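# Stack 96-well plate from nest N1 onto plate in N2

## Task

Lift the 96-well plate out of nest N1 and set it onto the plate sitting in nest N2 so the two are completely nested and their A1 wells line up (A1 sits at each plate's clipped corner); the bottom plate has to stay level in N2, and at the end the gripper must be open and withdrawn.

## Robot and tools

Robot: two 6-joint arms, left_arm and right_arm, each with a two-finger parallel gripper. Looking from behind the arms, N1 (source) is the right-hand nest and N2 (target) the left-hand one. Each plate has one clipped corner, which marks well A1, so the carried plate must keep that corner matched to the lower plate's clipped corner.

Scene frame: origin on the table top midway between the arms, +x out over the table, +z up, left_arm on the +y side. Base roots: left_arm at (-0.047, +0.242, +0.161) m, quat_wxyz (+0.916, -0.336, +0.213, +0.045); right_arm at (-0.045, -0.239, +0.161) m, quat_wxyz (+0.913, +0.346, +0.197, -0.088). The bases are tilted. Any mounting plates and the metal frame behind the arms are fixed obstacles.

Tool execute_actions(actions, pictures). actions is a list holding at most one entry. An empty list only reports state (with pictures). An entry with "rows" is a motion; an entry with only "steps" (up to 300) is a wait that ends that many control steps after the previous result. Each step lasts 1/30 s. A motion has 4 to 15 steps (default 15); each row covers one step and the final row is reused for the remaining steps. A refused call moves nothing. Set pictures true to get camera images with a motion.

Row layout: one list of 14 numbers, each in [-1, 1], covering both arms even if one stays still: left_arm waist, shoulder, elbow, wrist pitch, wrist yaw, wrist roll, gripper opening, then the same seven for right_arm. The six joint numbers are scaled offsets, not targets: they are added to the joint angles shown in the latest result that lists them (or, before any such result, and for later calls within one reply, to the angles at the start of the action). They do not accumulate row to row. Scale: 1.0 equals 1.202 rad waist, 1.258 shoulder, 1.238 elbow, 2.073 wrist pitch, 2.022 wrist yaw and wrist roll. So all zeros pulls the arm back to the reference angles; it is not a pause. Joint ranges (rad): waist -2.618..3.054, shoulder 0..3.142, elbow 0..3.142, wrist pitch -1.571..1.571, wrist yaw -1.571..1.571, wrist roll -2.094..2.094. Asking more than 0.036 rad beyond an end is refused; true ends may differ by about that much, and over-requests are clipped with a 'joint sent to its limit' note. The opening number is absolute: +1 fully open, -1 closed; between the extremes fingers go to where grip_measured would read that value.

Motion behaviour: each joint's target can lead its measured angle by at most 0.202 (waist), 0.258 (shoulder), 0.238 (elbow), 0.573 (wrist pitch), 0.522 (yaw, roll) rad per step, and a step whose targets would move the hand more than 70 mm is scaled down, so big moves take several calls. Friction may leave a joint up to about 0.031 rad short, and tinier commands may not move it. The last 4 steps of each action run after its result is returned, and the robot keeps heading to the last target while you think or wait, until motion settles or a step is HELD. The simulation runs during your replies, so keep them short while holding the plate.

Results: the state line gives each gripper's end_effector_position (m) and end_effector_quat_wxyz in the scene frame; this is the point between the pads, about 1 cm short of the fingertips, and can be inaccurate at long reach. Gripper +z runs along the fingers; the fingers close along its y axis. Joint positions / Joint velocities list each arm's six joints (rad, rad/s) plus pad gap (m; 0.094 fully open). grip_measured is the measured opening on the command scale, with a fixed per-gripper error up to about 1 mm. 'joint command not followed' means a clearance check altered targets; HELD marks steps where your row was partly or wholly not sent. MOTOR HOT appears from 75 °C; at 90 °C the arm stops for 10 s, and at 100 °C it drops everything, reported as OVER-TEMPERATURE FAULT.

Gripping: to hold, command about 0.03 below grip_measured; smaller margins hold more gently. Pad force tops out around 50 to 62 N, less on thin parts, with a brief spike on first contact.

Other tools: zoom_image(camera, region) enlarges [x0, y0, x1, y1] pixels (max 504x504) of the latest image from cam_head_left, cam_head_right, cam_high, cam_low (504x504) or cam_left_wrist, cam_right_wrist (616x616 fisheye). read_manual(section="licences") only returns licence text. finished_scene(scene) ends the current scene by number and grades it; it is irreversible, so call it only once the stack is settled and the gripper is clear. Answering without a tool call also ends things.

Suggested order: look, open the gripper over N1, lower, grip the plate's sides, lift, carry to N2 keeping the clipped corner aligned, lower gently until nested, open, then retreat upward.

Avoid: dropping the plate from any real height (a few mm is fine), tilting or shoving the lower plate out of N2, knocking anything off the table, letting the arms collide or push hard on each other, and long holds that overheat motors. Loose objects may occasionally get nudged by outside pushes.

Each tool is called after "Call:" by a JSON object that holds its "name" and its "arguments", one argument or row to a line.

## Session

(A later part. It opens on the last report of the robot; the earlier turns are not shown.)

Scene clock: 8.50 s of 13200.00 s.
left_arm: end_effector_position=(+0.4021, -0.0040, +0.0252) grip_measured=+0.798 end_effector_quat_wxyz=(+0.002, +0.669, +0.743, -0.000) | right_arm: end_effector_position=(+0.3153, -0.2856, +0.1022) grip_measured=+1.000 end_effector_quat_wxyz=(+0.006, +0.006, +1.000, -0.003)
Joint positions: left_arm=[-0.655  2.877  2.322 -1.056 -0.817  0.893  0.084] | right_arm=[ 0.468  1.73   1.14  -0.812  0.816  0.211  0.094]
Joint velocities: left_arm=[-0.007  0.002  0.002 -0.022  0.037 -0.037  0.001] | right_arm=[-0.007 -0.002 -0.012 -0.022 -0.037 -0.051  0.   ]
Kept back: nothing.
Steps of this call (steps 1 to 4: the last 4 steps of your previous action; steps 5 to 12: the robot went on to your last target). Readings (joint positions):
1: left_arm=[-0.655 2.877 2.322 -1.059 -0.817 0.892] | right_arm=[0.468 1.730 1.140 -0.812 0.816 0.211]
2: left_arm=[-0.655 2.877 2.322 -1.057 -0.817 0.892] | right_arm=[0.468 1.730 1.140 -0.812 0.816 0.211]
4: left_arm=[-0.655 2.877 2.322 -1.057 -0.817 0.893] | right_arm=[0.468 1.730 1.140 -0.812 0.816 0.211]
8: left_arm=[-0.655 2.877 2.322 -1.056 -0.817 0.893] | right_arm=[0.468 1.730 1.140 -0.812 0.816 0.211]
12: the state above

Call:
{"name": "execute_actions", "arguments": {
  "actions": [
    {"rows":[[0,0,0,0,0,0,1,0,0,0,0,0,-0.578,1],[0,0,0,0,0,0,1,0,0,0,0,0,-0.578,1],[0,0,0,0,0,0,1,0,0,0,0,0,-0.578,1],[0,0,0,0,0,0,1,0,0,0,0,0,-0.578,1],[0,0,0,0,0,0,1,0,0,0,0,0,-0.578,1],[0,0,0,0,0,0,1,0,0,0,0,0,-0.578,1],[-0.07,-0.07,0,-0.085,0,0,1,0,0,0,0,0,-0.578,1]]}
  ]
}}

Call:
{"name": "execute_actions", "arguments": {
  "actions": [
    {"steps":15}
  ]
}}

Call:
{"name": "execute_actions", "arguments": {
  "actions": [
    {"rows":[[0,-1,-0.5,0,0,0,1,0,0,0,0,0,0,1]]}
  ]
}}

Call:
{"name": "execute_actions", "arguments": {
  "actions": [
    {"steps":12}
  ]
}}

Call:
{"name": "execute_actions", "arguments": {
  "actions": [
    {"rows":[[0,0,0,0,0,0,1,0.222,0.85,0.966,-0.158,0,0,1]]}
  ]
}}

Call:
{"name": "execute_actions", "arguments": {
  "actions": [
    {"steps":30}
  ]
}}

Call:
{"name": "execute_actions", "arguments": {
  "actions": [
    {"rows":[[0,0,0,0,0,0,1,0,0.065,0,0,0,0,1]]}
  ]
}}

Call:
{"name": "execute_actions", "arguments": {
  "actions": [
    {"steps":10}
  ],
  "pictures": true
}}

Scene clock: 9.23 s of 13200.00 s.
left_arm: end_effector_position=(+0.3975, -0.0022, +0.0657) grip_measured=+1.000 end_effector_quat_wxyz=(+0.006, +0.698, +0.716, +0.002) | right_arm: end_effector_position=(+0.3154, -0.2856, +0.1022) grip_measured=+1.000 end_effector_quat_wxyz=(+0.004, -0.453, +0.891, -0.005)
Joint positions: left_arm=[-0.716  2.823  2.322 -1.162 -0.817  0.893  0.094] | right_arm=[ 0.468  1.73   1.14  -0.811  0.816 -0.742  0.094]
Joint velocities: left_arm=[-0.486 -0.393  0.002 -0.3    0.007  0.081  0.   ] | right_arm=[-0.007  0.002 -0.012 -0.081 -0.081 -1.37   0.   ]
Steps of this call (steps 1 to 11: the robot went on to your last target; steps 12 to 22: the first 11 steps of this action). Readings (joint positions):
12: left_arm=[-0.655 2.877 2.322 -1.056 -0.817 0.893] | right_arm=[0.468 1.730 1.140 -0.811 0.816 0.139]
13: left_arm=[-0.655 2.877 2.322 -1.056 -0.817 0.893] | right_arm=[0.468 1.730 1.140 -0.811 0.816 0.040]
15: left_arm=[-0.655 2.877 2.322 -1.056 -0.817 0.893] | right_arm=[0.468 1.730 1.140 -0.811 0.816 -0.155]
19: left_arm=[-0.669 2.863 2.322 -1.102 -0.817 0.893] | right_arm=[0.468 1.730 1.140 -0.811 0.816 -0.543]
22: the state above

Scene clock: 9.73 s of 13200.00 s.
left_arm: end_effector_position=(+0.3978, +0.0010, +0.0888) grip_measured=+1.000 end_effector_quat_wxyz=(+0.012, +0.709, +0.705, +0.005) | right_arm: end_effector_position=(+0.3154, -0.2856, +0.1022) grip_measured=+1.000 end_effector_quat_wxyz=(+0.003, -0.540, +0.842, -0.006)
Joint positions: left_arm=[-0.746  2.787  2.322 -1.211 -0.817  0.893  0.094] | right_arm=[ 0.468  1.73   1.14  -0.811  0.816 -0.942  0.094]
Joint velocities: left_arm=[ 0.002  0.002 -0.007 -0.037  0.051  0.007  0.   ] | right_arm=[ 0.012  0.002  0.007 -0.022  0.022 -0.095  0.   ]
Kept back: nothing.
Steps of this call (steps 1 to 4: the last 4 steps of your previous action; steps 5 to 15: the robot went on to your last target). Readings (joint positions):
1: left_arm=[-0.731 2.810 2.322 -1.171 -0.817 0.893] | right_arm=[0.468 1.730 1.140 -0.811 0.816 -0.784]
2: left_arm=[-0.743 2.800 2.322 -1.178 -0.817 0.893] | right_arm=[0.468 1.730 1.140 -0.811 0.816 -0.817]
4: left_arm=[-0.755 2.789 2.322 -1.188 -0.817 0.893] | right_arm=[0.468 1.730 1.140 -0.811 0.816 -0.865]
8: left_arm=[-0.751 2.787 2.322 -1.203 -0.817 0.893] | right_arm=[0.468 1.730 1.140 -0.811 0.816 -0.914]
15: the state above

Scene clock: 10.10 s of 13200.00 s.
left_arm: end_effector_position=(+0.3862, +0.1662, +0.2020) grip_measured=+1.000 end_effector_quat_wxyz=(+0.062, +0.669, +0.740, +0.007) | right_arm: end_effector_position=(+0.3154, -0.2856, +0.1022) grip_measured=+1.000 end_effector_quat_wxyz=(+0.003, -0.540, +0.842, -0.006)
Joint positions: left_arm=[-0.746  2.051  1.735 -1.214 -0.812  0.892  0.094] | right_arm=[ 0.468  1.73   1.14  -0.811  0.816 -0.942  0.094]
Joint velocities: left_arm=[ 0.012 -1.824  0.007  0.037  0.022  0.081  0.   ] | right_arm=[-0.007 -0.012 -0.002 -0.051 -0.007  0.022  0.   ]
Steps of this call (steps 1 to 11: the first 11 steps of this action). Readings (joint positions):
1: left_arm=[-0.746 2.756 2.273 -1.186 -0.816 0.892] | right_arm=[0.468 1.730 1.140 -0.811 0.816 -0.942]
2: left_arm=[-0.746 2.698 2.180 -1.180 -0.813 0.892] | right_arm=[0.468 1.730 1.140 -0.811 0.816 -0.942]
4: left_arm=[-0.746 2.558 2.009 -1.189 -0.812 0.892] | right_arm=[0.468 1.730 1.140 -0.811 0.816 -0.942]
8: left_arm=[-0.746 2.245 1.755 -1.213 -0.812 0.892] | right_arm=[0.468 1.730 1.140 -0.811 0.816 -0.942]
11: the state above

Scene clock: 10.50 s of 13200.00 s.
left_arm: end_effector_position=(+0.4019, +0.3377, +0.3342) grip_measured=+1.000 end_effector_quat_wxyz=(+0.254, +0.477, +0.841, +0.029) | right_arm: end_effector_position=(+0.3154, -0.2856, +0.1022) grip_measured=+1.000 end_effector_quat_wxyz=(+0.003, -0.540, +0.842, -0.006)
Joint positions: left_arm=[-0.746  1.479  1.735 -1.202 -0.821  0.892  0.094] | right_arm=[ 0.468  1.73   1.14  -0.811  0.816 -0.942  0.094]
Joint velocities: left_arm=[-0.027  0.212  0.002 -0.022 -0.022 -0.007  0.   ] | right_arm=[-0.007 -0.022  0.002 -0.007 -0.066 -0.007  0.   ]
Kept back: nothing.
Steps of this call (steps 1 to 4: the last 4 steps of your previous action; steps 5 to 12: the robot went on to your last target). Readings (joint positions):
1: left_arm=[-0.746 1.986 1.735 -1.212 -0.812 0.892] | right_arm=[0.468 1.730 1.140 -0.811 0.816 -0.942]
2: left_arm=[-0.746 1.920 1.735 -1.210 -0.812 0.892] | right_arm=[0.468 1.730 1.140 -0.811 0.816 -0.942]
4: left_arm=[-0.746 1.787 1.735 -1.206 -0.812 0.892] | right_arm=[0.468 1.730 1.140 -0.811 0.816 -0.942]
8: left_arm=[-0.746 1.543 1.735 -1.202 -0.815 0.892] | right_arm=[0.468 1.730 1.140 -0.811 0.816 -0.942]
12: the state above

Scene clock: 10.87 s of 13200.00 s.
left_arm: end_effector_position=(+0.4023, +0.3358, +0.3331) grip_measured=+1.000 end_effector_quat_wxyz=(+0.252, +0.479, +0.840, +0.028) | right_arm: end_effector_position=(+0.4071, -0.0742, +0.1172) grip_measured=+1.000 end_effector_quat_wxyz=(-0.032, +0.684, -0.728, +0.012)
Joint positions: left_arm=[-0.746  1.485  1.735 -1.202 -0.821  0.892  0.094] | right_arm=[ 0.764  2.539  1.988 -1.08   0.822 -0.941  0.094]
Joint velocities: left_arm=[-0.032  0.007  0.002  0.007  0.007 -0.066  0.   ] | right_arm=[-0.017  2.454  2.567 -0.139  0.022  0.037  0.   ]
Steps of this call (steps 1 to 11: the first 11 steps of this action). Readings (joint positions):
1: left_arm=[-0.746 1.483 1.735 -1.202 -0.821 0.892] | right_arm=[0.484 1.759 1.176 -0.870 0.821 -0.941]
2: left_arm=[-0.746 1.485 1.735 -1.202 -0.821 0.892] | right_arm=[0.518 1.818 1.249 -0.937 0.828 -0.941]
4: left_arm=[-0.746 1.485 1.735 -1.202 -0.821 0.892] | right_arm=[0.614 1.955 1.389 -0.987 0.828 -0.941]
8: left_arm=[-0.746 1.485 1.735 -1.202 -0.821 0.892] | right_arm=[0.747 2.282 1.726 -1.059 0.825 -0.941]
11: the state above

Scene clock: 11.87 s of 13200.00 s.
left_arm: end_effector_position=(+0.4023, +0.3358, +0.3331) grip_measured=+1.000 end_effector_quat_wxyz=(+0.252, +0.479, +0.840, +0.028) | right_arm: end_effector_position=(+0.4318, -0.0297, +0.0871) grip_measured=+1.000 end_effector_quat_wxyz=(-0.038, +0.672, -0.740, +0.009)
Joint positions: left_arm=[-0.746  1.485  1.735 -1.202 -0.821  0.892  0.094] | right_arm=[ 0.747  2.795  2.32  -1.123  0.815 -0.941  0.094]
Joint velocities: left_arm=[-0.017 -0.007  0.002  0.022 -0.051 -0.11   0.   ] | right_arm=[ 0.007 -0.002 -0.007  0.007  0.051 -0.037  0.   ]
Kept back: nothing.
Steps of this call (steps 1 to 4: the last 4 steps of your previous action; steps 5 to 30: the robot went on to your last target). Readings (joint positions):
1: left_arm=[-0.746 1.485 1.735 -1.202 -0.821 0.892] | right_arm=[0.761 2.625 2.074 -1.085 0.822 -0.941]
2: left_arm=[-0.746 1.485 1.735 -1.202 -0.821 0.892] | right_arm=[0.758 2.703 2.157 -1.087 0.822 -0.941]
4: left_arm=[-0.746 1.485 1.735 -1.202 -0.821 0.892] | right_arm=[0.753 2.806 2.254 -1.087 0.818 -0.941]
8: left_arm=[-0.746 1.485 1.735 -1.202 -0.821 0.892] | right_arm=[0.747 2.833 2.290 -1.115 0.815 -0.941]
30: the state above
All arms were judged still, so your last target was given up. Only a new action makes them travel on or press farther. Fingers that are still opening or closing keep moving.

Scene clock: 12.23 s of 13200.00 s.
left_arm: end_effector_position=(+0.4023, +0.3358, +0.3331) grip_measured=+1.000 end_effector_quat_wxyz=(+0.252, +0.479, +0.840, +0.028) | right_arm: end_effector_position=(+0.4075, -0.0100, +0.0584) grip_measured=+1.000 end_effector_quat_wxyz=(-0.011, +0.693, -0.721, +0.005)
Joint positions: left_arm=[-0.746  1.485  1.735 -1.202 -0.821  0.892  0.094] | right_arm=[ 0.747  2.878  2.32  -1.119  0.815 -0.941  0.094]
Joint velocities: left_arm=[ 0.022 -0.002 -0.007 -0.022 -0.066 -0.007  0.   ] | right_arm=[ 0.002 -0.012  0.002 -0.007 -0.022  0.022  0.   ]
Steps of this call (steps 1 to 11: the first 11 steps of this action). Readings (joint positions):
1: left_arm=[-0.746 1.485 1.735 -1.202 -0.821 0.892] | right_arm=[0.747 2.801 2.320 -1.123 0.815 -0.941]
2: left_arm=[-0.746 1.485 1.735 -1.202 -0.821 0.892] | right_arm=[0.747 2.807 2.320 -1.119 0.815 -0.941]
4: left_arm=[-0.746 1.485 1.735 -1.202 -0.821 0.892] | right_arm=[0.747 2.832 2.320 -1.119 0.815 -0.941]
8: left_arm=[-0.746 1.485 1.735 -1.202 -0.821 0.892] | right_arm=[0.747 2.874 2.320 -1.119 0.815 -0.941]
11: the state above

Scene clock: 12.57 s of 13200.00 s.
left_arm: end_effector_position=(+0.4023, +0.3358, +0.3331) grip_measured=+1.000 end_effector_quat_wxyz=(+0.252, +0.479, +0.840, +0.028) | right_arm: end_effector_position=(+0.4077, -0.0102, +0.0586) grip_measured=+1.000 end_effector_quat_wxyz=(-0.012, +0.693, -0.721, +0.005)
Joint positions: left_arm=[-0.746  1.485  1.735 -1.202 -0.821  0.892  0.094] | right_arm=[ 0.747  2.878  2.32  -1.119  0.815 -0.941  0.094]
Joint velocities: left_arm=[ 0.007 -0.012 -0.007  0.007  0.066 -0.007  0.   ] | right_arm=[-0.007 -0.002  0.007  0.022  0.007 -0.007  0.   ]
Kept back: nothing.
Steps of this call (steps 1 to 4: the last 4 steps of your previous action; steps 5 to 10: the robot went on to your last target). Readings (joint positions):
1: left_arm=[-0.746 1.485 1.735 -1.202 -0.821 0.892] | right_arm=[0.747 2.878 2.320 -1.119 0.815 -0.941]
2: left_arm=[-0.746 1.485 1.735 -1.202 -0.821 0.892] | right_arm=[0.747 2.878 2.320 -1.119 0.815 -0.941]
4: left_arm=[-0.746 1.485 1.735 -1.202 -0.821 0.892] | right_arm=[0.747 2.878 2.320 -1.119 0.815 -0.941]
8: left_arm=[-0.746 1.485 1.735 -1.202 -0.821 0.892] | right_arm=[0.747 2.878 2.320 -1.119 0.815 -0.941]
10: the state above

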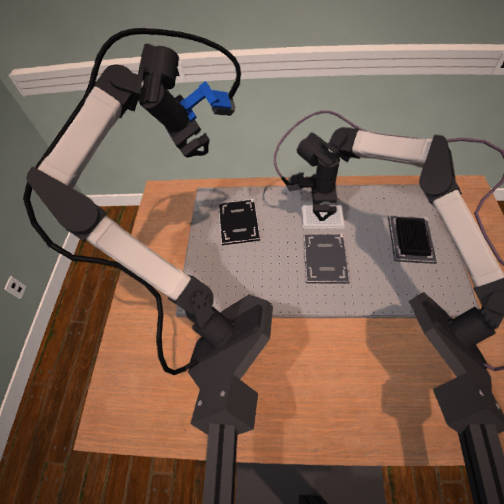

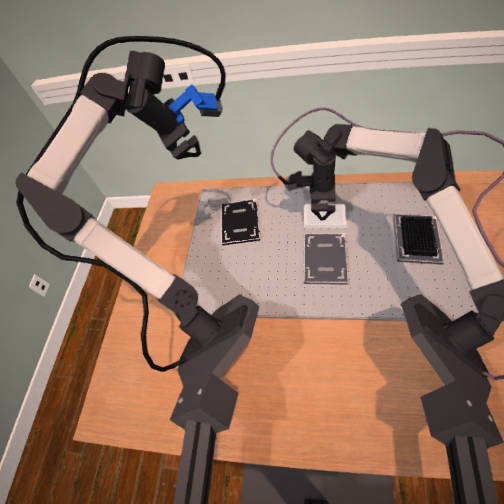

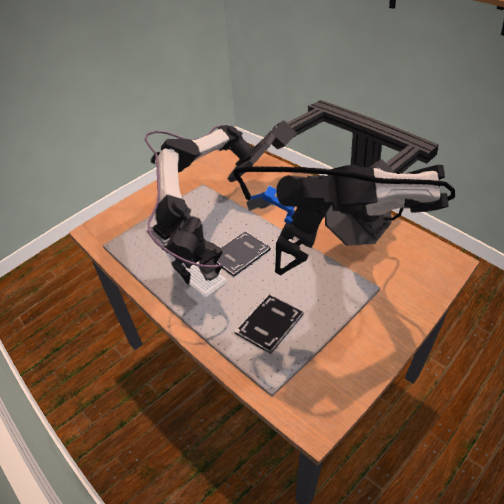

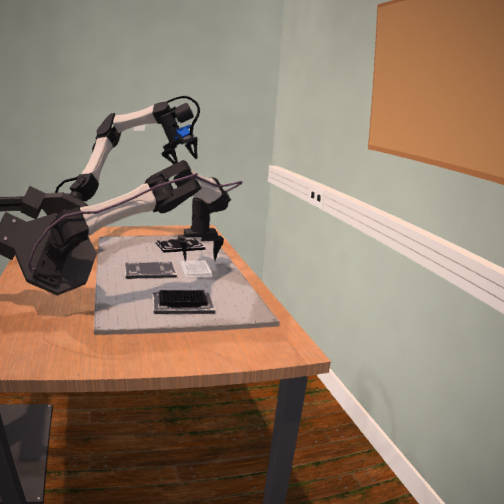

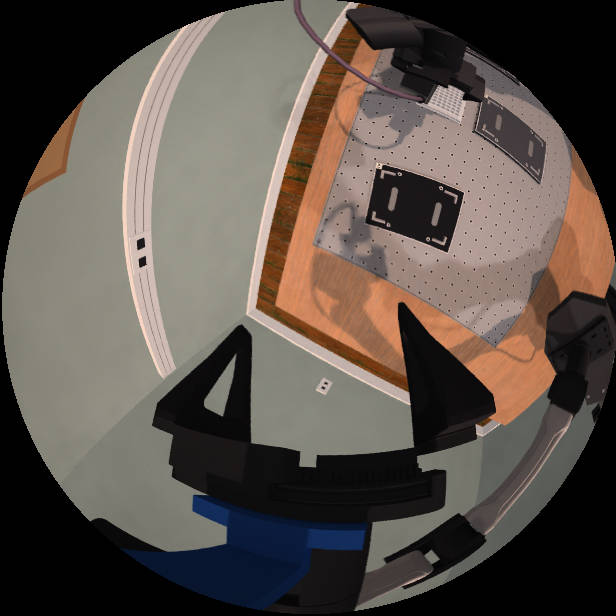

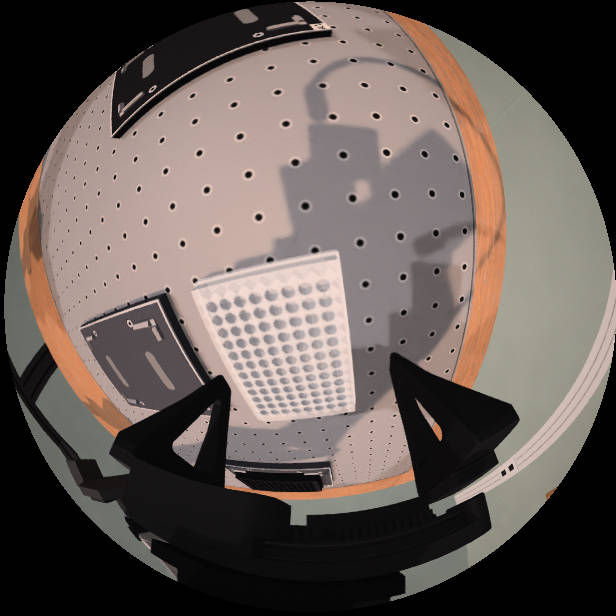

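Call:
{"name": "zoom_image", "arguments": {
  "camera": "cam_right_wrist",
  "region": [170,235,380,435]
}}

Call:
{"name": "zoom_image", "arguments": {
  "camera": "cam_left_wrist",
  "region": [400,60,490,140]
}}

Region (170, 235, 380, 435) of cam_right_wrist's 616x616 image, scaled by 2.400, with more detail than that image has; it fills the top 480 rows of this view, and the rest is white.

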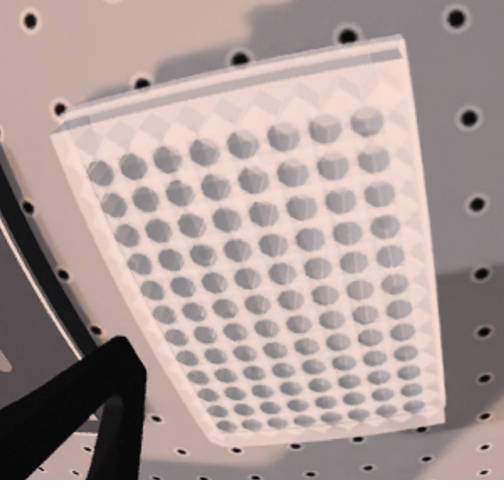

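Region (400, 60, 490, 140) of cam_left_wrist's 616x616 image, scaled by 5.600, with more detail than that image has.

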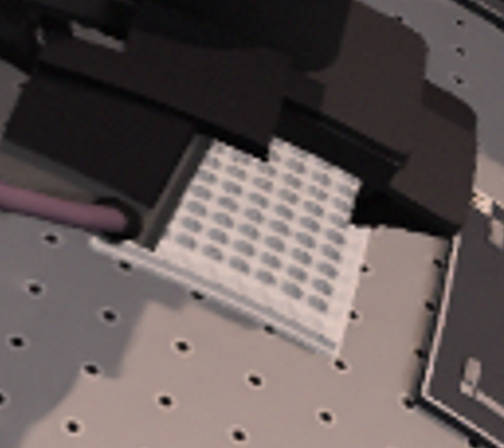

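Call:
{"name": "execute_actions", "arguments": {
  "actions": [
    {"rows":[[0,0,0,0,0,0,1,0,0,0,0,0,1,1]]}
  ]
}}

Call:
{"name": "execute_actions", "arguments": {
  "actions": [
    {"steps":25}
  ]
}}

Call:
{"name": "execute_actions", "arguments": {
  "actions": [
    {"rows":[[0,0,0,0,0,0,1,-0.018,-0.035,-0.108,0.035,0,0.5,1]]}
  ]
}}

Call:
{"name": "execute_actions", "arguments": {
  "actions": [
    {"steps":25}
  ],
  "pictures": true
}}

Scene clock: 13.30 s of 13200.00 s.
left_arm: end_effector_position=(+0.4023, +0.3358, +0.3331) grip_measured=+1.000 end_effector_quat_wxyz=(+0.252, +0.479, +0.840, +0.028) | right_arm: end_effector_position=(+0.4075, -0.0103, +0.0586) grip_measured=+1.000 end_effector_quat_wxyz=(+0.012, -0.239, +0.971, +0.002)
Joint positions: left_arm=[-0.746  1.485  1.735 -1.202 -0.821  0.892  0.094] | right_arm=[ 0.747  2.878  2.32  -1.121  0.815  0.108  0.094]
Joint velocities: left_arm=[-0.002  0.017 -0.012  0.037 -0.037  0.037  0.   ] | right_arm=[ 0.007 -0.002  0.012 -0.051 -0.007  2.703  0.   ]
From where the robot then was, a joint's target lay farther than a number of 1.0 reaches, so one or more steps of this call were cut to that.
Steps of this call (steps 1 to 11: the robot went on to your last target; steps 12 to 22: the first 11 steps of this action). Readings (joint positions):
12: left_arm=[-0.746 1.485 1.735 -1.202 -0.821 0.892] | right_arm=[0.747 2.878 2.320 -1.121 0.815 -0.869]
13: left_arm=[-0.746 1.485 1.735 -1.202 -0.821 0.892] | right_arm=[0.747 2.878 2.320 -1.121 0.815 -0.770]
15: left_arm=[-0.746 1.485 1.735 -1.202 -0.821 0.892] | right_arm=[0.747 2.878 2.320 -1.121 0.815 -0.575]
19: left_arm=[-0.746 1.485 1.735 -1.202 -0.821 0.892] | right_arm=[0.747 2.878 2.320 -1.121 0.815 -0.184]
22: the state above

Scene clock: 14.13 s of 13200.00 s.
left_arm: end_effector_position=(+0.4023, +0.3358, +0.3331) grip_measured=+1.000 end_effector_quat_wxyz=(+0.252, +0.479, +0.840, +0.028) | right_arm: end_effector_position=(+0.4075, -0.0103, +0.0586) grip_measured=+1.000 end_effector_quat_wxyz=(+0.010, +0.236, +0.972, +0.007)
Joint positions: left_arm=[-0.746  1.485  1.735 -1.202 -0.821  0.892  0.094] | right_arm=[ 0.747  2.878  2.32  -1.121  0.815  1.067  0.094]
Joint velocities: left_arm=[ 0.017 -0.017  0.012 -0.037  0.022 -0.022  0.   ] | right_arm=[-0.007 -0.012  0.007  0.051 -0.022  0.037  0.   ]
Kept back: nothing.
Steps of this call (steps 1 to 4: the last 4 steps of your previous action; steps 5 to 25: the robot went on to your last target). Readings (joint positions):
1: left_arm=[-0.746 1.485 1.735 -1.202 -0.821 0.892] | right_arm=[0.747 2.878 2.320 -1.121 0.815 0.206]
2: left_arm=[-0.746 1.485 1.735 -1.202 -0.821 0.892] | right_arm=[0.747 2.878 2.320 -1.121 0.815 0.304]
4: left_arm=[-0.746 1.485 1.735 -1.202 -0.821 0.892] | right_arm=[0.747 2.878 2.320 -1.121 0.815 0.499]
8: left_arm=[-0.746 1.485 1.735 -1.202 -0.821 0.892] | right_arm=[0.747 2.878 2.320 -1.121 0.815 0.828]
25: the state above

Scene clock: 14.50 s of 13200.00 s.
left_arm: end_effector_position=(+0.4023, +0.3358, +0.3331) grip_measured=+1.000 end_effector_quat_wxyz=(+0.252, +0.479, +0.840, +0.028) | right_arm: end_effector_position=(+0.3947, -0.0140, +0.0496) grip_measured=+1.000 end_effector_quat_wxyz=(+0.003, +0.615, +0.789, +0.001)
Joint positions: left_arm=[-0.746  1.485  1.735 -1.202 -0.821  0.892  0.094] | right_arm=[ 0.74   2.841  2.211 -1.068  0.815  1.926  0.094]
Joint velocities: left_arm=[-0.022  0.002  0.017  0.051 -0.051 -0.007  0.   ] | right_arm=[ 0.002 -0.002  0.007  0.066  0.022  0.96   0.   ]
Steps of this call (steps 1 to 11: the first 11 steps of this action). Readings (joint positions):
1: left_arm=[-0.746 1.485 1.735 -1.202 -0.821 0.892] | right_arm=[0.747 2.869 2.299 -1.104 0.815 1.139]
2: left_arm=[-0.746 1.485 1.735 -1.202 -0.821 0.892] | right_arm=[0.747 2.854 2.264 -1.091 0.815 1.239]
4: left_arm=[-0.746 1.485 1.735 -1.202 -0.821 0.892] | right_arm=[0.746 2.842 2.227 -1.086 0.815 1.434]
8: left_arm=[-0.746 1.485 1.735 -1.202 -0.821 0.892] | right_arm=[0.741 2.841 2.211 -1.075 0.815 1.787]
11: the state above

Scene clock: 15.33 s of 13200.00 s.
left_arm: end_effector_position=(+0.4023, +0.3358, +0.3331) grip_measured=+1.000 end_effector_quat_wxyz=(+0.252, +0.479, +0.840, +0.028) | right_arm: end_effector_position=(+0.3957, -0.0133, +0.0496) grip_measured=+1.000 end_effector_quat_wxyz=(+0.003, +0.671, +0.741, +0.004)
Joint positions: left_arm=[-0.746  1.485  1.735 -1.202 -0.821  0.892  0.094] | right_arm=[ 0.74   2.841  2.211 -1.062  0.815  2.069  0.094]
Joint velocities: left_arm=[-0.017  0.002  0.002 -0.051 -0.066  0.007  0.   ] | right_arm=[-0.007  0.012 -0.012  0.066 -0.022 -0.037  0.   ]
Kept back: nothing.
Steps of this call (steps 1 to 4: the last 4 steps of your previous action; steps 5 to 25: the robot went on to your last target). Readings (joint positions):
1: left_arm=[-0.746 1.485 1.735 -1.202 -0.821 0.892] | right_arm=[0.740 2.841 2.211 -1.067 0.815 1.955]
2: left_arm=[-0.746 1.485 1.735 -1.202 -0.821 0.892] | right_arm=[0.740 2.841 2.211 -1.066 0.815 1.977]
4: left_arm=[-0.746 1.485 1.735 -1.202 -0.821 0.892] | right_arm=[0.740 2.841 2.211 -1.064 0.815 2.011]
8: left_arm=[-0.746 1.485 1.735 -1.202 -0.821 0.892] | right_arm=[0.740 2.841 2.211 -1.063 0.815 2.045]
25: the state above

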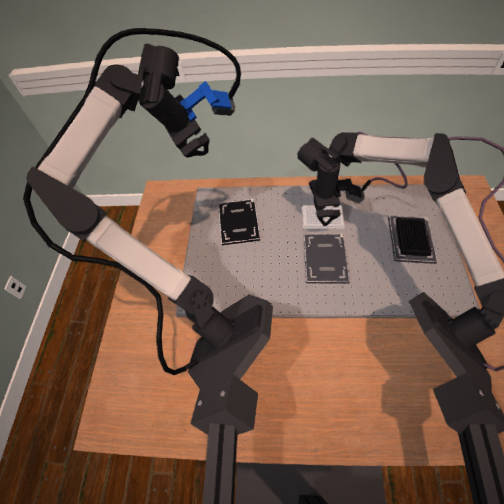

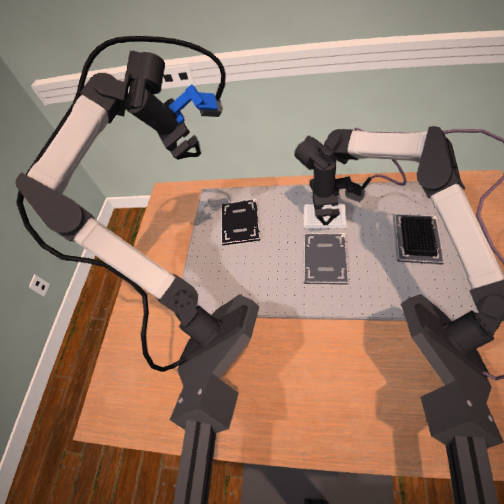

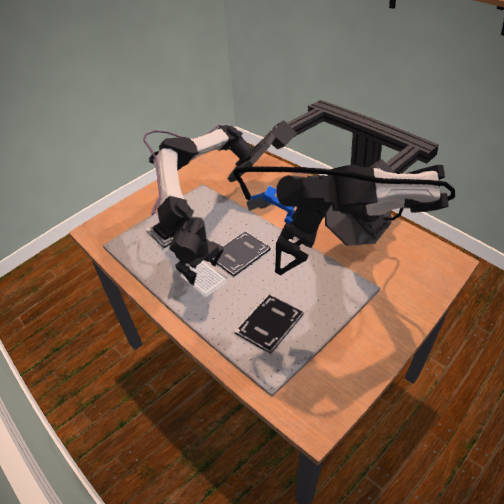

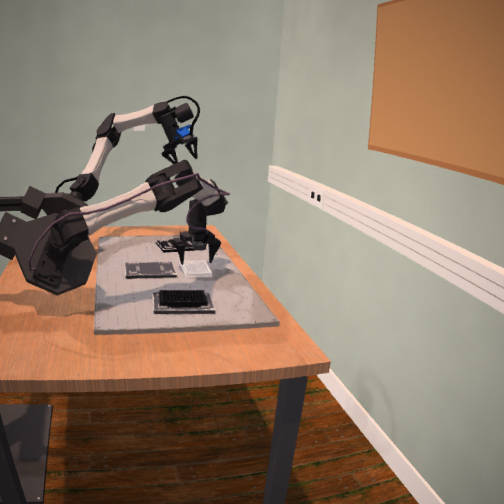

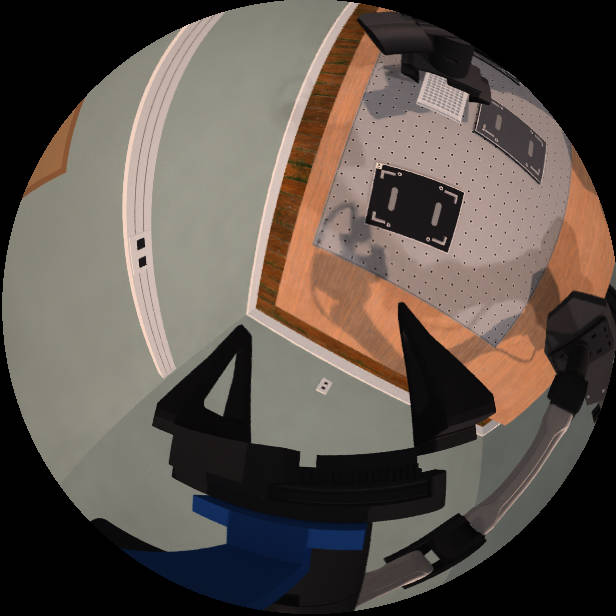

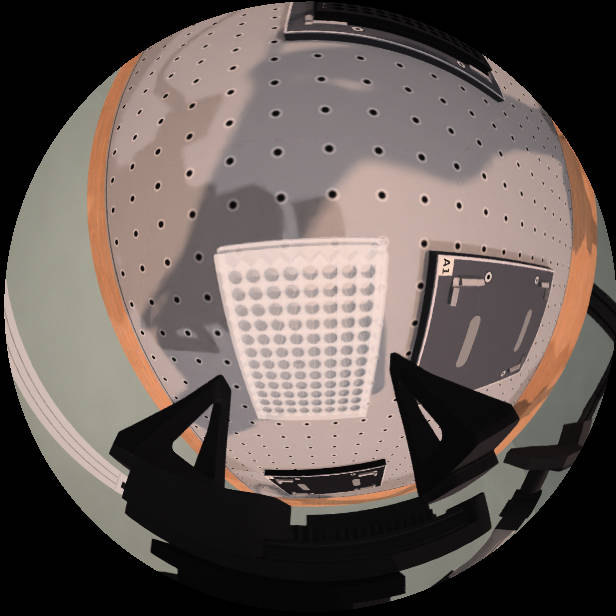

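Call:
{"name": "execute_actions", "arguments": {
  "actions": [
    {"rows":[[0,0,0,0,0,0,1,-0.02,-0.045,-0.115,0.063,0,0.012,1],[0,0,0,0,0,0,1,-0.02,-0.045,-0.115,0.063,0,0.012,1],[0,0,0,0,0,0,1,-0.02,-0.045,-0.115,0.063,0,0.012,1],[0,0,0,0,0,0,1,-0.02,-0.045,-0.115,0.063,0,0.012,1],[0,0,0,0,0,0,1,-0.02,-0.045,-0.115,0.063,0,0.012,1],[0,0,0,0,0,0,1,-0.02,-0.045,-0.115,0.063,0,0.012,1],[0,0,0,0,0,0,1,-0.035,-0.045,-0.115,0.063,0,0.012,1]]}
  ]
}}

Call:
{"name": "execute_actions", "arguments": {
  "actions": [
    {"steps":15}
  ],
  "pictures": true
}}

Scene clock: 16.10 s of 13200.00 s.
left_arm: end_effector_position=(+0.4023, +0.3358, +0.3331) grip_measured=+1.000 end_effector_quat_wxyz=(+0.252, +0.479, +0.840, +0.028) | right_arm: end_effector_position=(+0.3920, -0.0200, +0.0370) grip_measured=+1.000 end_effector_quat_wxyz=(+0.003, +0.691, +0.723, +0.007)
Joint positions: left_arm=[-0.746  1.485  1.735 -1.202 -0.821  0.892  0.094] | right_arm=[ 0.716  2.795  2.094 -0.956  0.816  2.079  0.094]
Joint velocities: left_arm=[-0.002 -0.007  0.002  0.066  0.022  0.037  0.   ] | right_arm=[-0.115  0.002  0.007  0.081  0.066  0.022  0.   ]
joint sent to its limit (right arm) — the command would take joint 6 (wrist roll) past its upper limit, so that joint was sent only as far as its limit.
Steps of this call (steps 1 to 12: the robot went on to your last target; steps 13 to 23: the first 11 steps of this action). Readings (joint positions):
13: left_arm=[-0.746 1.485 1.735 -1.202 -0.821 0.892] | right_arm=[0.740 2.832 2.187 -1.038 0.816 2.070]
14: left_arm=[-0.746 1.485 1.735 -1.202 -0.821 0.892] | right_arm=[0.739 2.814 2.149 -1.014 0.816 2.072]
16: left_arm=[-0.746 1.485 1.735 -1.202 -0.821 0.892] | right_arm=[0.736 2.797 2.108 -0.997 0.816 2.076]
20: left_arm=[-0.746 1.485 1.735 -1.202 -0.821 0.892] | right_arm=[0.728 2.795 2.094 -0.969 0.816 2.079]
23: the state above

Scene clock: 16.60 s of 13200.00 s.
left_arm: end_effector_position=(+0.4023, +0.3358, +0.3331) grip_measured=+1.000 end_effector_quat_wxyz=(+0.252, +0.479, +0.840, +0.028) | right_arm: end_effector_position=(+0.3943, -0.0215, +0.0343) grip_measured=+1.000 end_effector_quat_wxyz=(+0.003, +0.696, +0.718, +0.008)
Joint positions: left_arm=[-0.746  1.485  1.735 -1.202 -0.821  0.892  0.094] | right_arm=[ 0.709  2.795  2.094 -0.945  0.816  2.08   0.094]
Joint velocities: left_arm=[-0.002  0.002 -0.012  0.007 -0.051 -0.007  0.   ] | right_arm=[-0.002 -0.012 -0.017  0.125 -0.007 -0.066  0.   ]
joint sent to its limit (right arm) — the command would take joint 6 (wrist roll) past its upper limit, so that joint was sent only as far as its limit.
Kept back: nothing.
Steps of this call (steps 1 to 4: the last 4 steps of your previous action; steps 5 to 15: the robot went on to your last target). Readings (joint positions):
1: left_arm=[-0.746 1.485 1.735 -1.202 -0.821 0.892] | right_arm=[0.713 2.795 2.094 -0.954 0.816 2.080]
2: left_arm=[-0.746 1.485 1.735 -1.202 -0.821 0.892] | right_arm=[0.711 2.795 2.094 -0.952 0.816 2.080]
4: left_arm=[-0.746 1.485 1.735 -1.202 -0.821 0.892] | right_arm=[0.709 2.795 2.094 -0.950 0.816 2.080]
8: left_arm=[-0.746 1.485 1.735 -1.202 -0.821 0.892] | right_arm=[0.709 2.795 2.094 -0.947 0.816 2.080]
15: the state above

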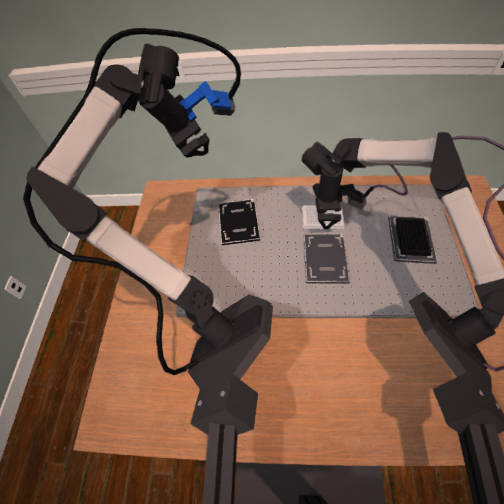

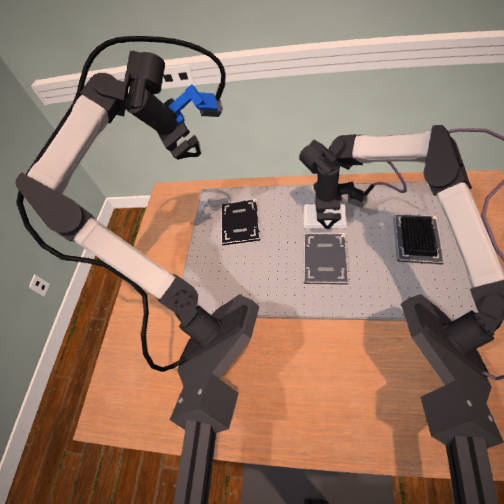

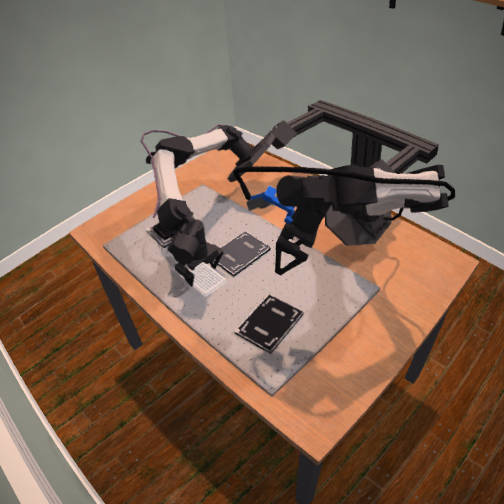

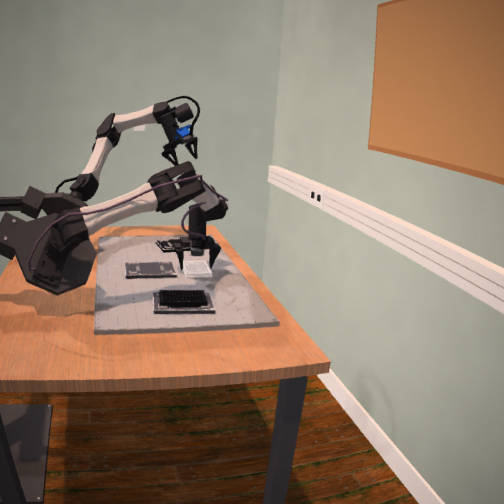

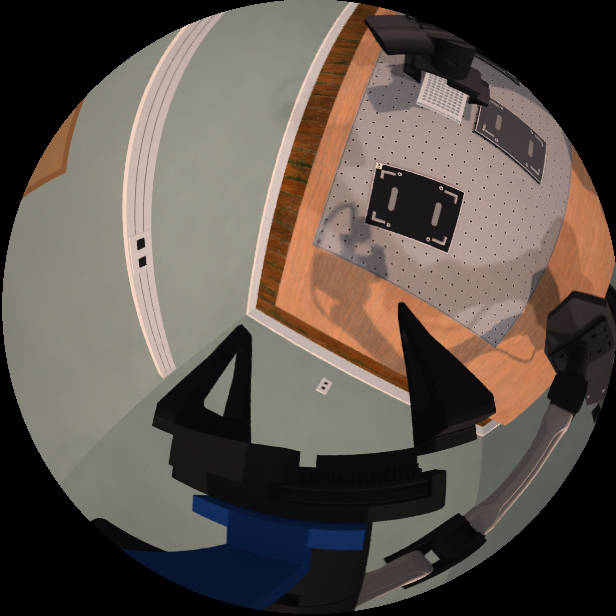

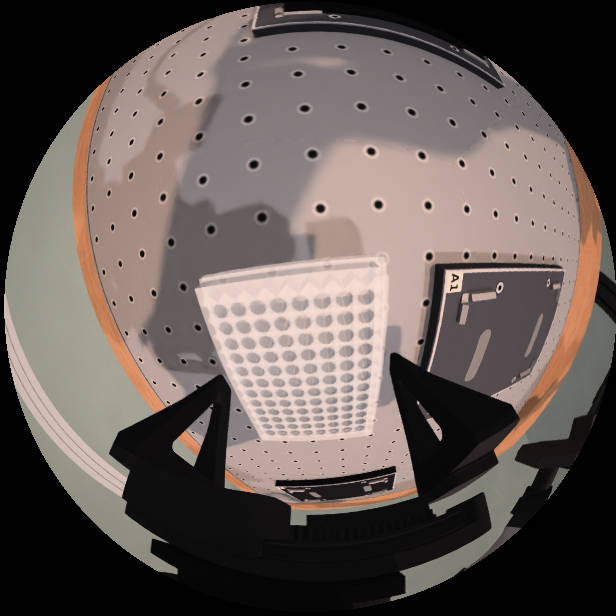

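Call:
{"name": "execute_actions", "arguments": {
  "actions": [
    {"rows":[[0,0,0,0,0,0,1,0,0,0,0.011,0,-0.014,1],[0,0,0,0,0,0,1,0,0,0,0.011,0,-0.014,1],[0,0,0,0,0,0,1,0,0,0,0.011,0,-0.014,1],[0,0,0,0,0,0,1,0,0,0,0.011,0,-0.014,1],[0,0,0,0,0,0,1,-0.03,0,0,0.011,0,-0.014,1]]}
  ]
}}

Call:
{"name": "execute_actions", "arguments": {
  "actions": [
    {"steps":12}
  ]
}}

Call:
{"name": "execute_actions", "arguments": {
  "actions": [
    {"rows":[[0,0,0,0,0,0,1,0,0,0,0,0,0,0.72]]}
  ]
}}

Call:
{"name": "execute_actions", "arguments": {
  "actions": [
    {"steps":5}
  ]
}}

Scene clock: 17.13 s of 13200.00 s.
left_arm: end_effector_position=(+0.4023, +0.3358, +0.3331) grip_measured=+1.000 end_effector_quat_wxyz=(+0.252, +0.479, +0.840, +0.028) | right_arm: end_effector_position=(+0.3970, -0.0281, +0.0265) grip_measured=+1.000 end_effector_quat_wxyz=(+0.001, +0.697, +0.717, +0.004)
Joint positions: left_arm=[-0.746  1.485  1.735 -1.202 -0.821  0.892  0.094] | right_arm=[ 0.687  2.795  2.094 -0.937  0.816  2.063  0.094]
Joint velocities: left_arm=[-0.017 -0.002 -0.012 -0.007 -0.007  0.007  0.   ] | right_arm=[-0.061  0.022 -0.007 -0.051 -0.007 -0.007  0.   ]
joint sent to its limit (right arm) — the command would take joint 6 (wrist roll) past its upper limit, so that joint was sent only as far as its limit.
Steps of this call (steps 1 to 5: the robot went on to your last target; steps 6 to 16: the first 11 steps of this action). Readings (joint positions):
6: left_arm=[-0.746 1.485 1.735 -1.202 -0.821 0.892] | right_arm=[0.709 2.795 2.094 -0.944 0.816 2.078]
7: left_arm=[-0.746 1.485 1.735 -1.202 -0.821 0.892] | right_arm=[0.709 2.795 2.094 -0.943 0.816 2.074]
9: left_arm=[-0.746 1.485 1.735 -1.202 -0.821 0.892] | right_arm=[0.709 2.795 2.094 -0.940 0.816 2.069]
13: left_arm=[-0.746 1.485 1.735 -1.202 -0.821 0.892] | right_arm=[0.698 2.795 2.094 -0.937 0.816 2.064]
16: the state above

Scene clock: 17.53 s of 13200.00 s.
left_arm: end_effector_position=(+0.4023, +0.3358, +0.3331) grip_measured=+1.000 end_effector_quat_wxyz=(+0.252, +0.479, +0.840, +0.028) | right_arm: end_effector_position=(+0.3975, -0.0288, +0.0256) grip_measured=+1.000 end_effector_quat_wxyz=(+0.001, +0.698, +0.716, +0.004)
Joint positions: left_arm=[-0.746  1.485  1.735 -1.202 -0.821  0.892  0.094] | right_arm=[ 0.684  2.795  2.094 -0.935  0.816  2.061  0.094]
Joint velocities: left_arm=[ 0.007  0.002 -0.007 -0.037 -0.022 -0.007  0.   ] | right_arm=[-0.012 -0.007  0.002  0.051  0.022  0.037  0.   ]
Kept back: nothing.
Steps of this call (steps 1 to 4: the last 4 steps of your previous action; steps 5 to 12: the robot went on to your last target). Readings (joint positions):
1: left_arm=[-0.746 1.485 1.735 -1.202 -0.821 0.892] | right_arm=[0.685 2.795 2.094 -0.937 0.816 2.062]
2: left_arm=[-0.746 1.485 1.735 -1.202 -0.821 0.892] | right_arm=[0.684 2.795 2.094 -0.936 0.816 2.062]
4: left_arm=[-0.746 1.485 1.735 -1.202 -0.821 0.892] | right_arm=[0.684 2.795 2.094 -0.935 0.816 2.061]
8: left_arm=[-0.746 1.485 1.735 -1.202 -0.821 0.892] | right_arm=[0.684 2.795 2.094 -0.935 0.816 2.061]
12: the state above

Scene clock: 17.90 s of 13200.00 s.
left_arm: end_effector_position=(+0.4023, +0.3358, +0.3331) grip_measured=+1.000 end_effector_quat_wxyz=(+0.252, +0.479, +0.840, +0.028) | right_arm: end_effector_position=(+0.3975, -0.0288, +0.0256) grip_measured=+0.777 end_effector_quat_wxyz=(+0.001, +0.698, +0.717, +0.003)
Joint positions: left_arm=[-0.746  1.485  1.735 -1.202 -0.821  0.892  0.094] | right_arm=[ 0.684  2.795  2.094 -0.935  0.816  2.061  0.084]
Joint velocities: left_arm=[ 0.012 -0.002 -0.027 -0.066  0.037  0.051  0.   ] | right_arm=[-0.007  0.002 -0.007  0.051 -0.007  0.095  0.001]
Steps of this call (steps 1 to 11: the first 11 steps of this action). Readings (joint positions):
1: left_arm=[-0.746 1.485 1.735 -1.202 -0.821 0.892] | right_arm=[0.684 2.795 2.094 -0.935 0.816 2.061]
2: left_arm=[-0.746 1.485 1.735 -1.202 -0.821 0.892] | right_arm=[0.684 2.795 2.094 -0.935 0.816 2.061]
4: left_arm=[-0.746 1.485 1.735 -1.202 -0.821 0.892] | right_arm=[0.684 2.795 2.094 -0.935 0.816 2.061]
8: left_arm=[-0.746 1.485 1.735 -1.202 -0.821 0.892] | right_arm=[0.684 2.795 2.094 -0.935 0.816 2.061]
11: the state above

Scene clock: 18.07 s of 13200.00 s.
left_arm: end_effector_position=(+0.4023, +0.3358, +0.3331) grip_measured=+1.000 end_effector_quat_wxyz=(+0.252, +0.479, +0.840, +0.028) | right_arm: end_effector_position=(+0.3975, -0.0288, +0.0256) grip_measured=+0.777 end_effector_quat_wxyz=(+0.001, +0.698, +0.717, +0.003)
Joint positions: left_arm=[-0.746  1.485  1.735 -1.202 -0.821  0.892  0.094] | right_arm=[ 0.684  2.795  2.094 -0.935  0.816  2.061  0.084]
Joint velocities: left_arm=[-0.017 -0.012  0.012  0.022 -0.037 -0.037  0.   ] | right_arm=[ 0.002 -0.017 -0.002 -0.007  0.022  0.007 -0.001]
Kept back: nothing.
Steps of this call (steps 1 to 4: the last 4 steps of your previous action; step 5: the robot went on to your last target). Readings (joint positions):
1: left_arm=[-0.746 1.485 1.735 -1.202 -0.821 0.892] | right_arm=[0.684 2.795 2.094 -0.935 0.816 2.061]
2: left_arm=[-0.746 1.485 1.735 -1.202 -0.821 0.892] | right_arm=[0.684 2.795 2.094 -0.935 0.816 2.061]
4: left_arm=[-0.746 1.485 1.735 -1.202 -0.821 0.892] | right_arm=[0.684 2.795 2.094 -0.935 0.816 2.061]
5: the state above

Call:
{"name": "execute_actions", "arguments": {
  "actions": [
    {"rows":[[0,0,0,0,0,0,1,0,-0.05,0,-0.03,0,0,0.74],[0,0,0,0,0,0,1,0,-0.05,0,-0.03,0,0,0.74],[0,0,0,0,0,0,1,0,-0.1,0,-0.06,0,0,0.74],[0,0,0,0,0,0,1,0,-0.1,0,-0.06,0,0,0.74],[0,0,0,0,0,0,1,0,-0.16,0,-0.1,0,-0.1,0.74],[0,0,0,0,0,0,1,0,-0.16,0,-0.1,0,-0.1,0.74],[0,0,0,0,0,0,1,0,-0.16,0,-0.1,0,-0.2,0.74],[0,0,0,0,0,0,1,-0.04,-0.33,-0.2,-0.06,0,-0.3,0.74],[0,0,0,0,0,0,1,-0.04,-0.33,-0.2,-0.06,0,-0.3,0.74],[0,0,0,0,0,0,1,-0.04,-0.33,-0.2,-0.06,0,-0.4,0.74],[0,0,0,0,0,0,1,-0.09,-0.5,-0.4,-0.02,0,-0.5,0.74],[0,0,0,0,0,0,1,-0.09,-0.5,-0.4,-0.02,0,-0.5,0.74],[0,0,0,0,0,0,1,-0.13,-0.67,-0.6,0.02,0,-0.7,0.74],[0,0,0,0,0,0,1,-0.13,-0.67,-0.6,0.02,0,-0.7,0.74],[0,0,0,0,0,0,1,-0.176,-0.84,-0.795,0.065,-0.008,-0.917,0.74]]}
  ]
}}

Call:
{"name": "execute_actions", "arguments": {
  "actions": [
    {"steps":40}
  ]
}}

Scene clock: 18.83 s of 13200.00 s.
left_arm: end_effector_position=(+0.4023, +0.3358, +0.3331) grip_measured=+1.000 end_effector_quat_wxyz=(+0.252, +0.479, +0.840, +0.028) | right_arm: end_effector_position=(+0.4207, -0.1355, +0.1105) grip_measured=+0.778 end_effector_quat_wxyz=(+0.012, +0.554, +0.832, +0.026)
Joint positions: left_arm=[-0.746  1.485  1.735 -1.202 -0.821  0.892  0.094] | right_arm=[ 0.663  2.386  1.878 -1.031  0.813  1.606  0.084]
Joint velocities: left_arm=[-0.017  0.007 -0.012  0.095  0.007  0.007  0.   ] | right_arm=[-0.281 -2.117 -1.99   0.857 -0.125 -2.41  -0.001]
Steps of this call (steps 1 to 12: the robot went on to your last target; steps 13 to 23: the first 11 steps of this action). Readings (joint positions):
13: left_arm=[-0.746 1.485 1.735 -1.202 -0.821 0.892] | right_arm=[0.684 2.791 2.094 -0.939 0.815 2.061]
14: left_arm=[-0.746 1.485 1.735 -1.202 -0.821 0.892] | right_arm=[0.684 2.785 2.094 -0.952 0.815 2.061]
16: left_arm=[-0.746 1.485 1.735 -1.202 -0.821 0.892] | right_arm=[0.684 2.752 2.094 -0.988 0.814 2.061]
20: left_arm=[-0.746 1.485 1.735 -1.202 -0.821 0.892] | right_arm=[0.682 2.599 2.055 -1.038 0.813 1.866]
23: the state above

Scene clock: 20.17 s of 13200.00 s.
left_arm: end_effector_position=(+0.4023, +0.3358, +0.3331) grip_measured=+1.000 end_effector_quat_wxyz=(+0.252, +0.479, +0.840, +0.028) | right_arm: end_effector_position=(+0.3070, -0.2806, +0.0961) grip_measured=+0.778 end_effector_quat_wxyz=(-0.006, -0.002, +1.000, -0.002)
Joint positions: left_arm=[-0.746  1.485  1.735 -1.202 -0.821  0.892  0.094] | right_arm=[ 0.466  1.744  1.121 -0.811  0.809  0.216  0.084]
Joint velocities: left_arm=[ 0.007 -0.012  0.002  0.051  0.022 -0.11   0.   ] | right_arm=[-0.007 -0.002  0.007 -0.022  0.022 -0.022 -0.   ]
Kept back: nothing.
Steps of this call (steps 1 to 4: the last 4 steps of your previous action; steps 5 to 40: the robot went on to your last target). Readings (joint positions):
1: left_arm=[-0.746 1.485 1.735 -1.202 -0.821 0.892] | right_arm=[0.649 2.309 1.806 -1.009 0.813 1.512]
2: left_arm=[-0.746 1.485 1.735 -1.202 -0.821 0.892] | right_arm=[0.628 2.228 1.736 -0.995 0.812 1.426]
4: left_arm=[-0.746 1.485 1.735 -1.202 -0.821 0.892] | right_arm=[0.572 2.064 1.599 -0.949 0.812 1.250]
8: left_arm=[-0.746 1.485 1.735 -1.202 -0.821 0.892] | right_arm=[0.458 1.738 1.320 -0.853 0.822 0.863]
40: the state above


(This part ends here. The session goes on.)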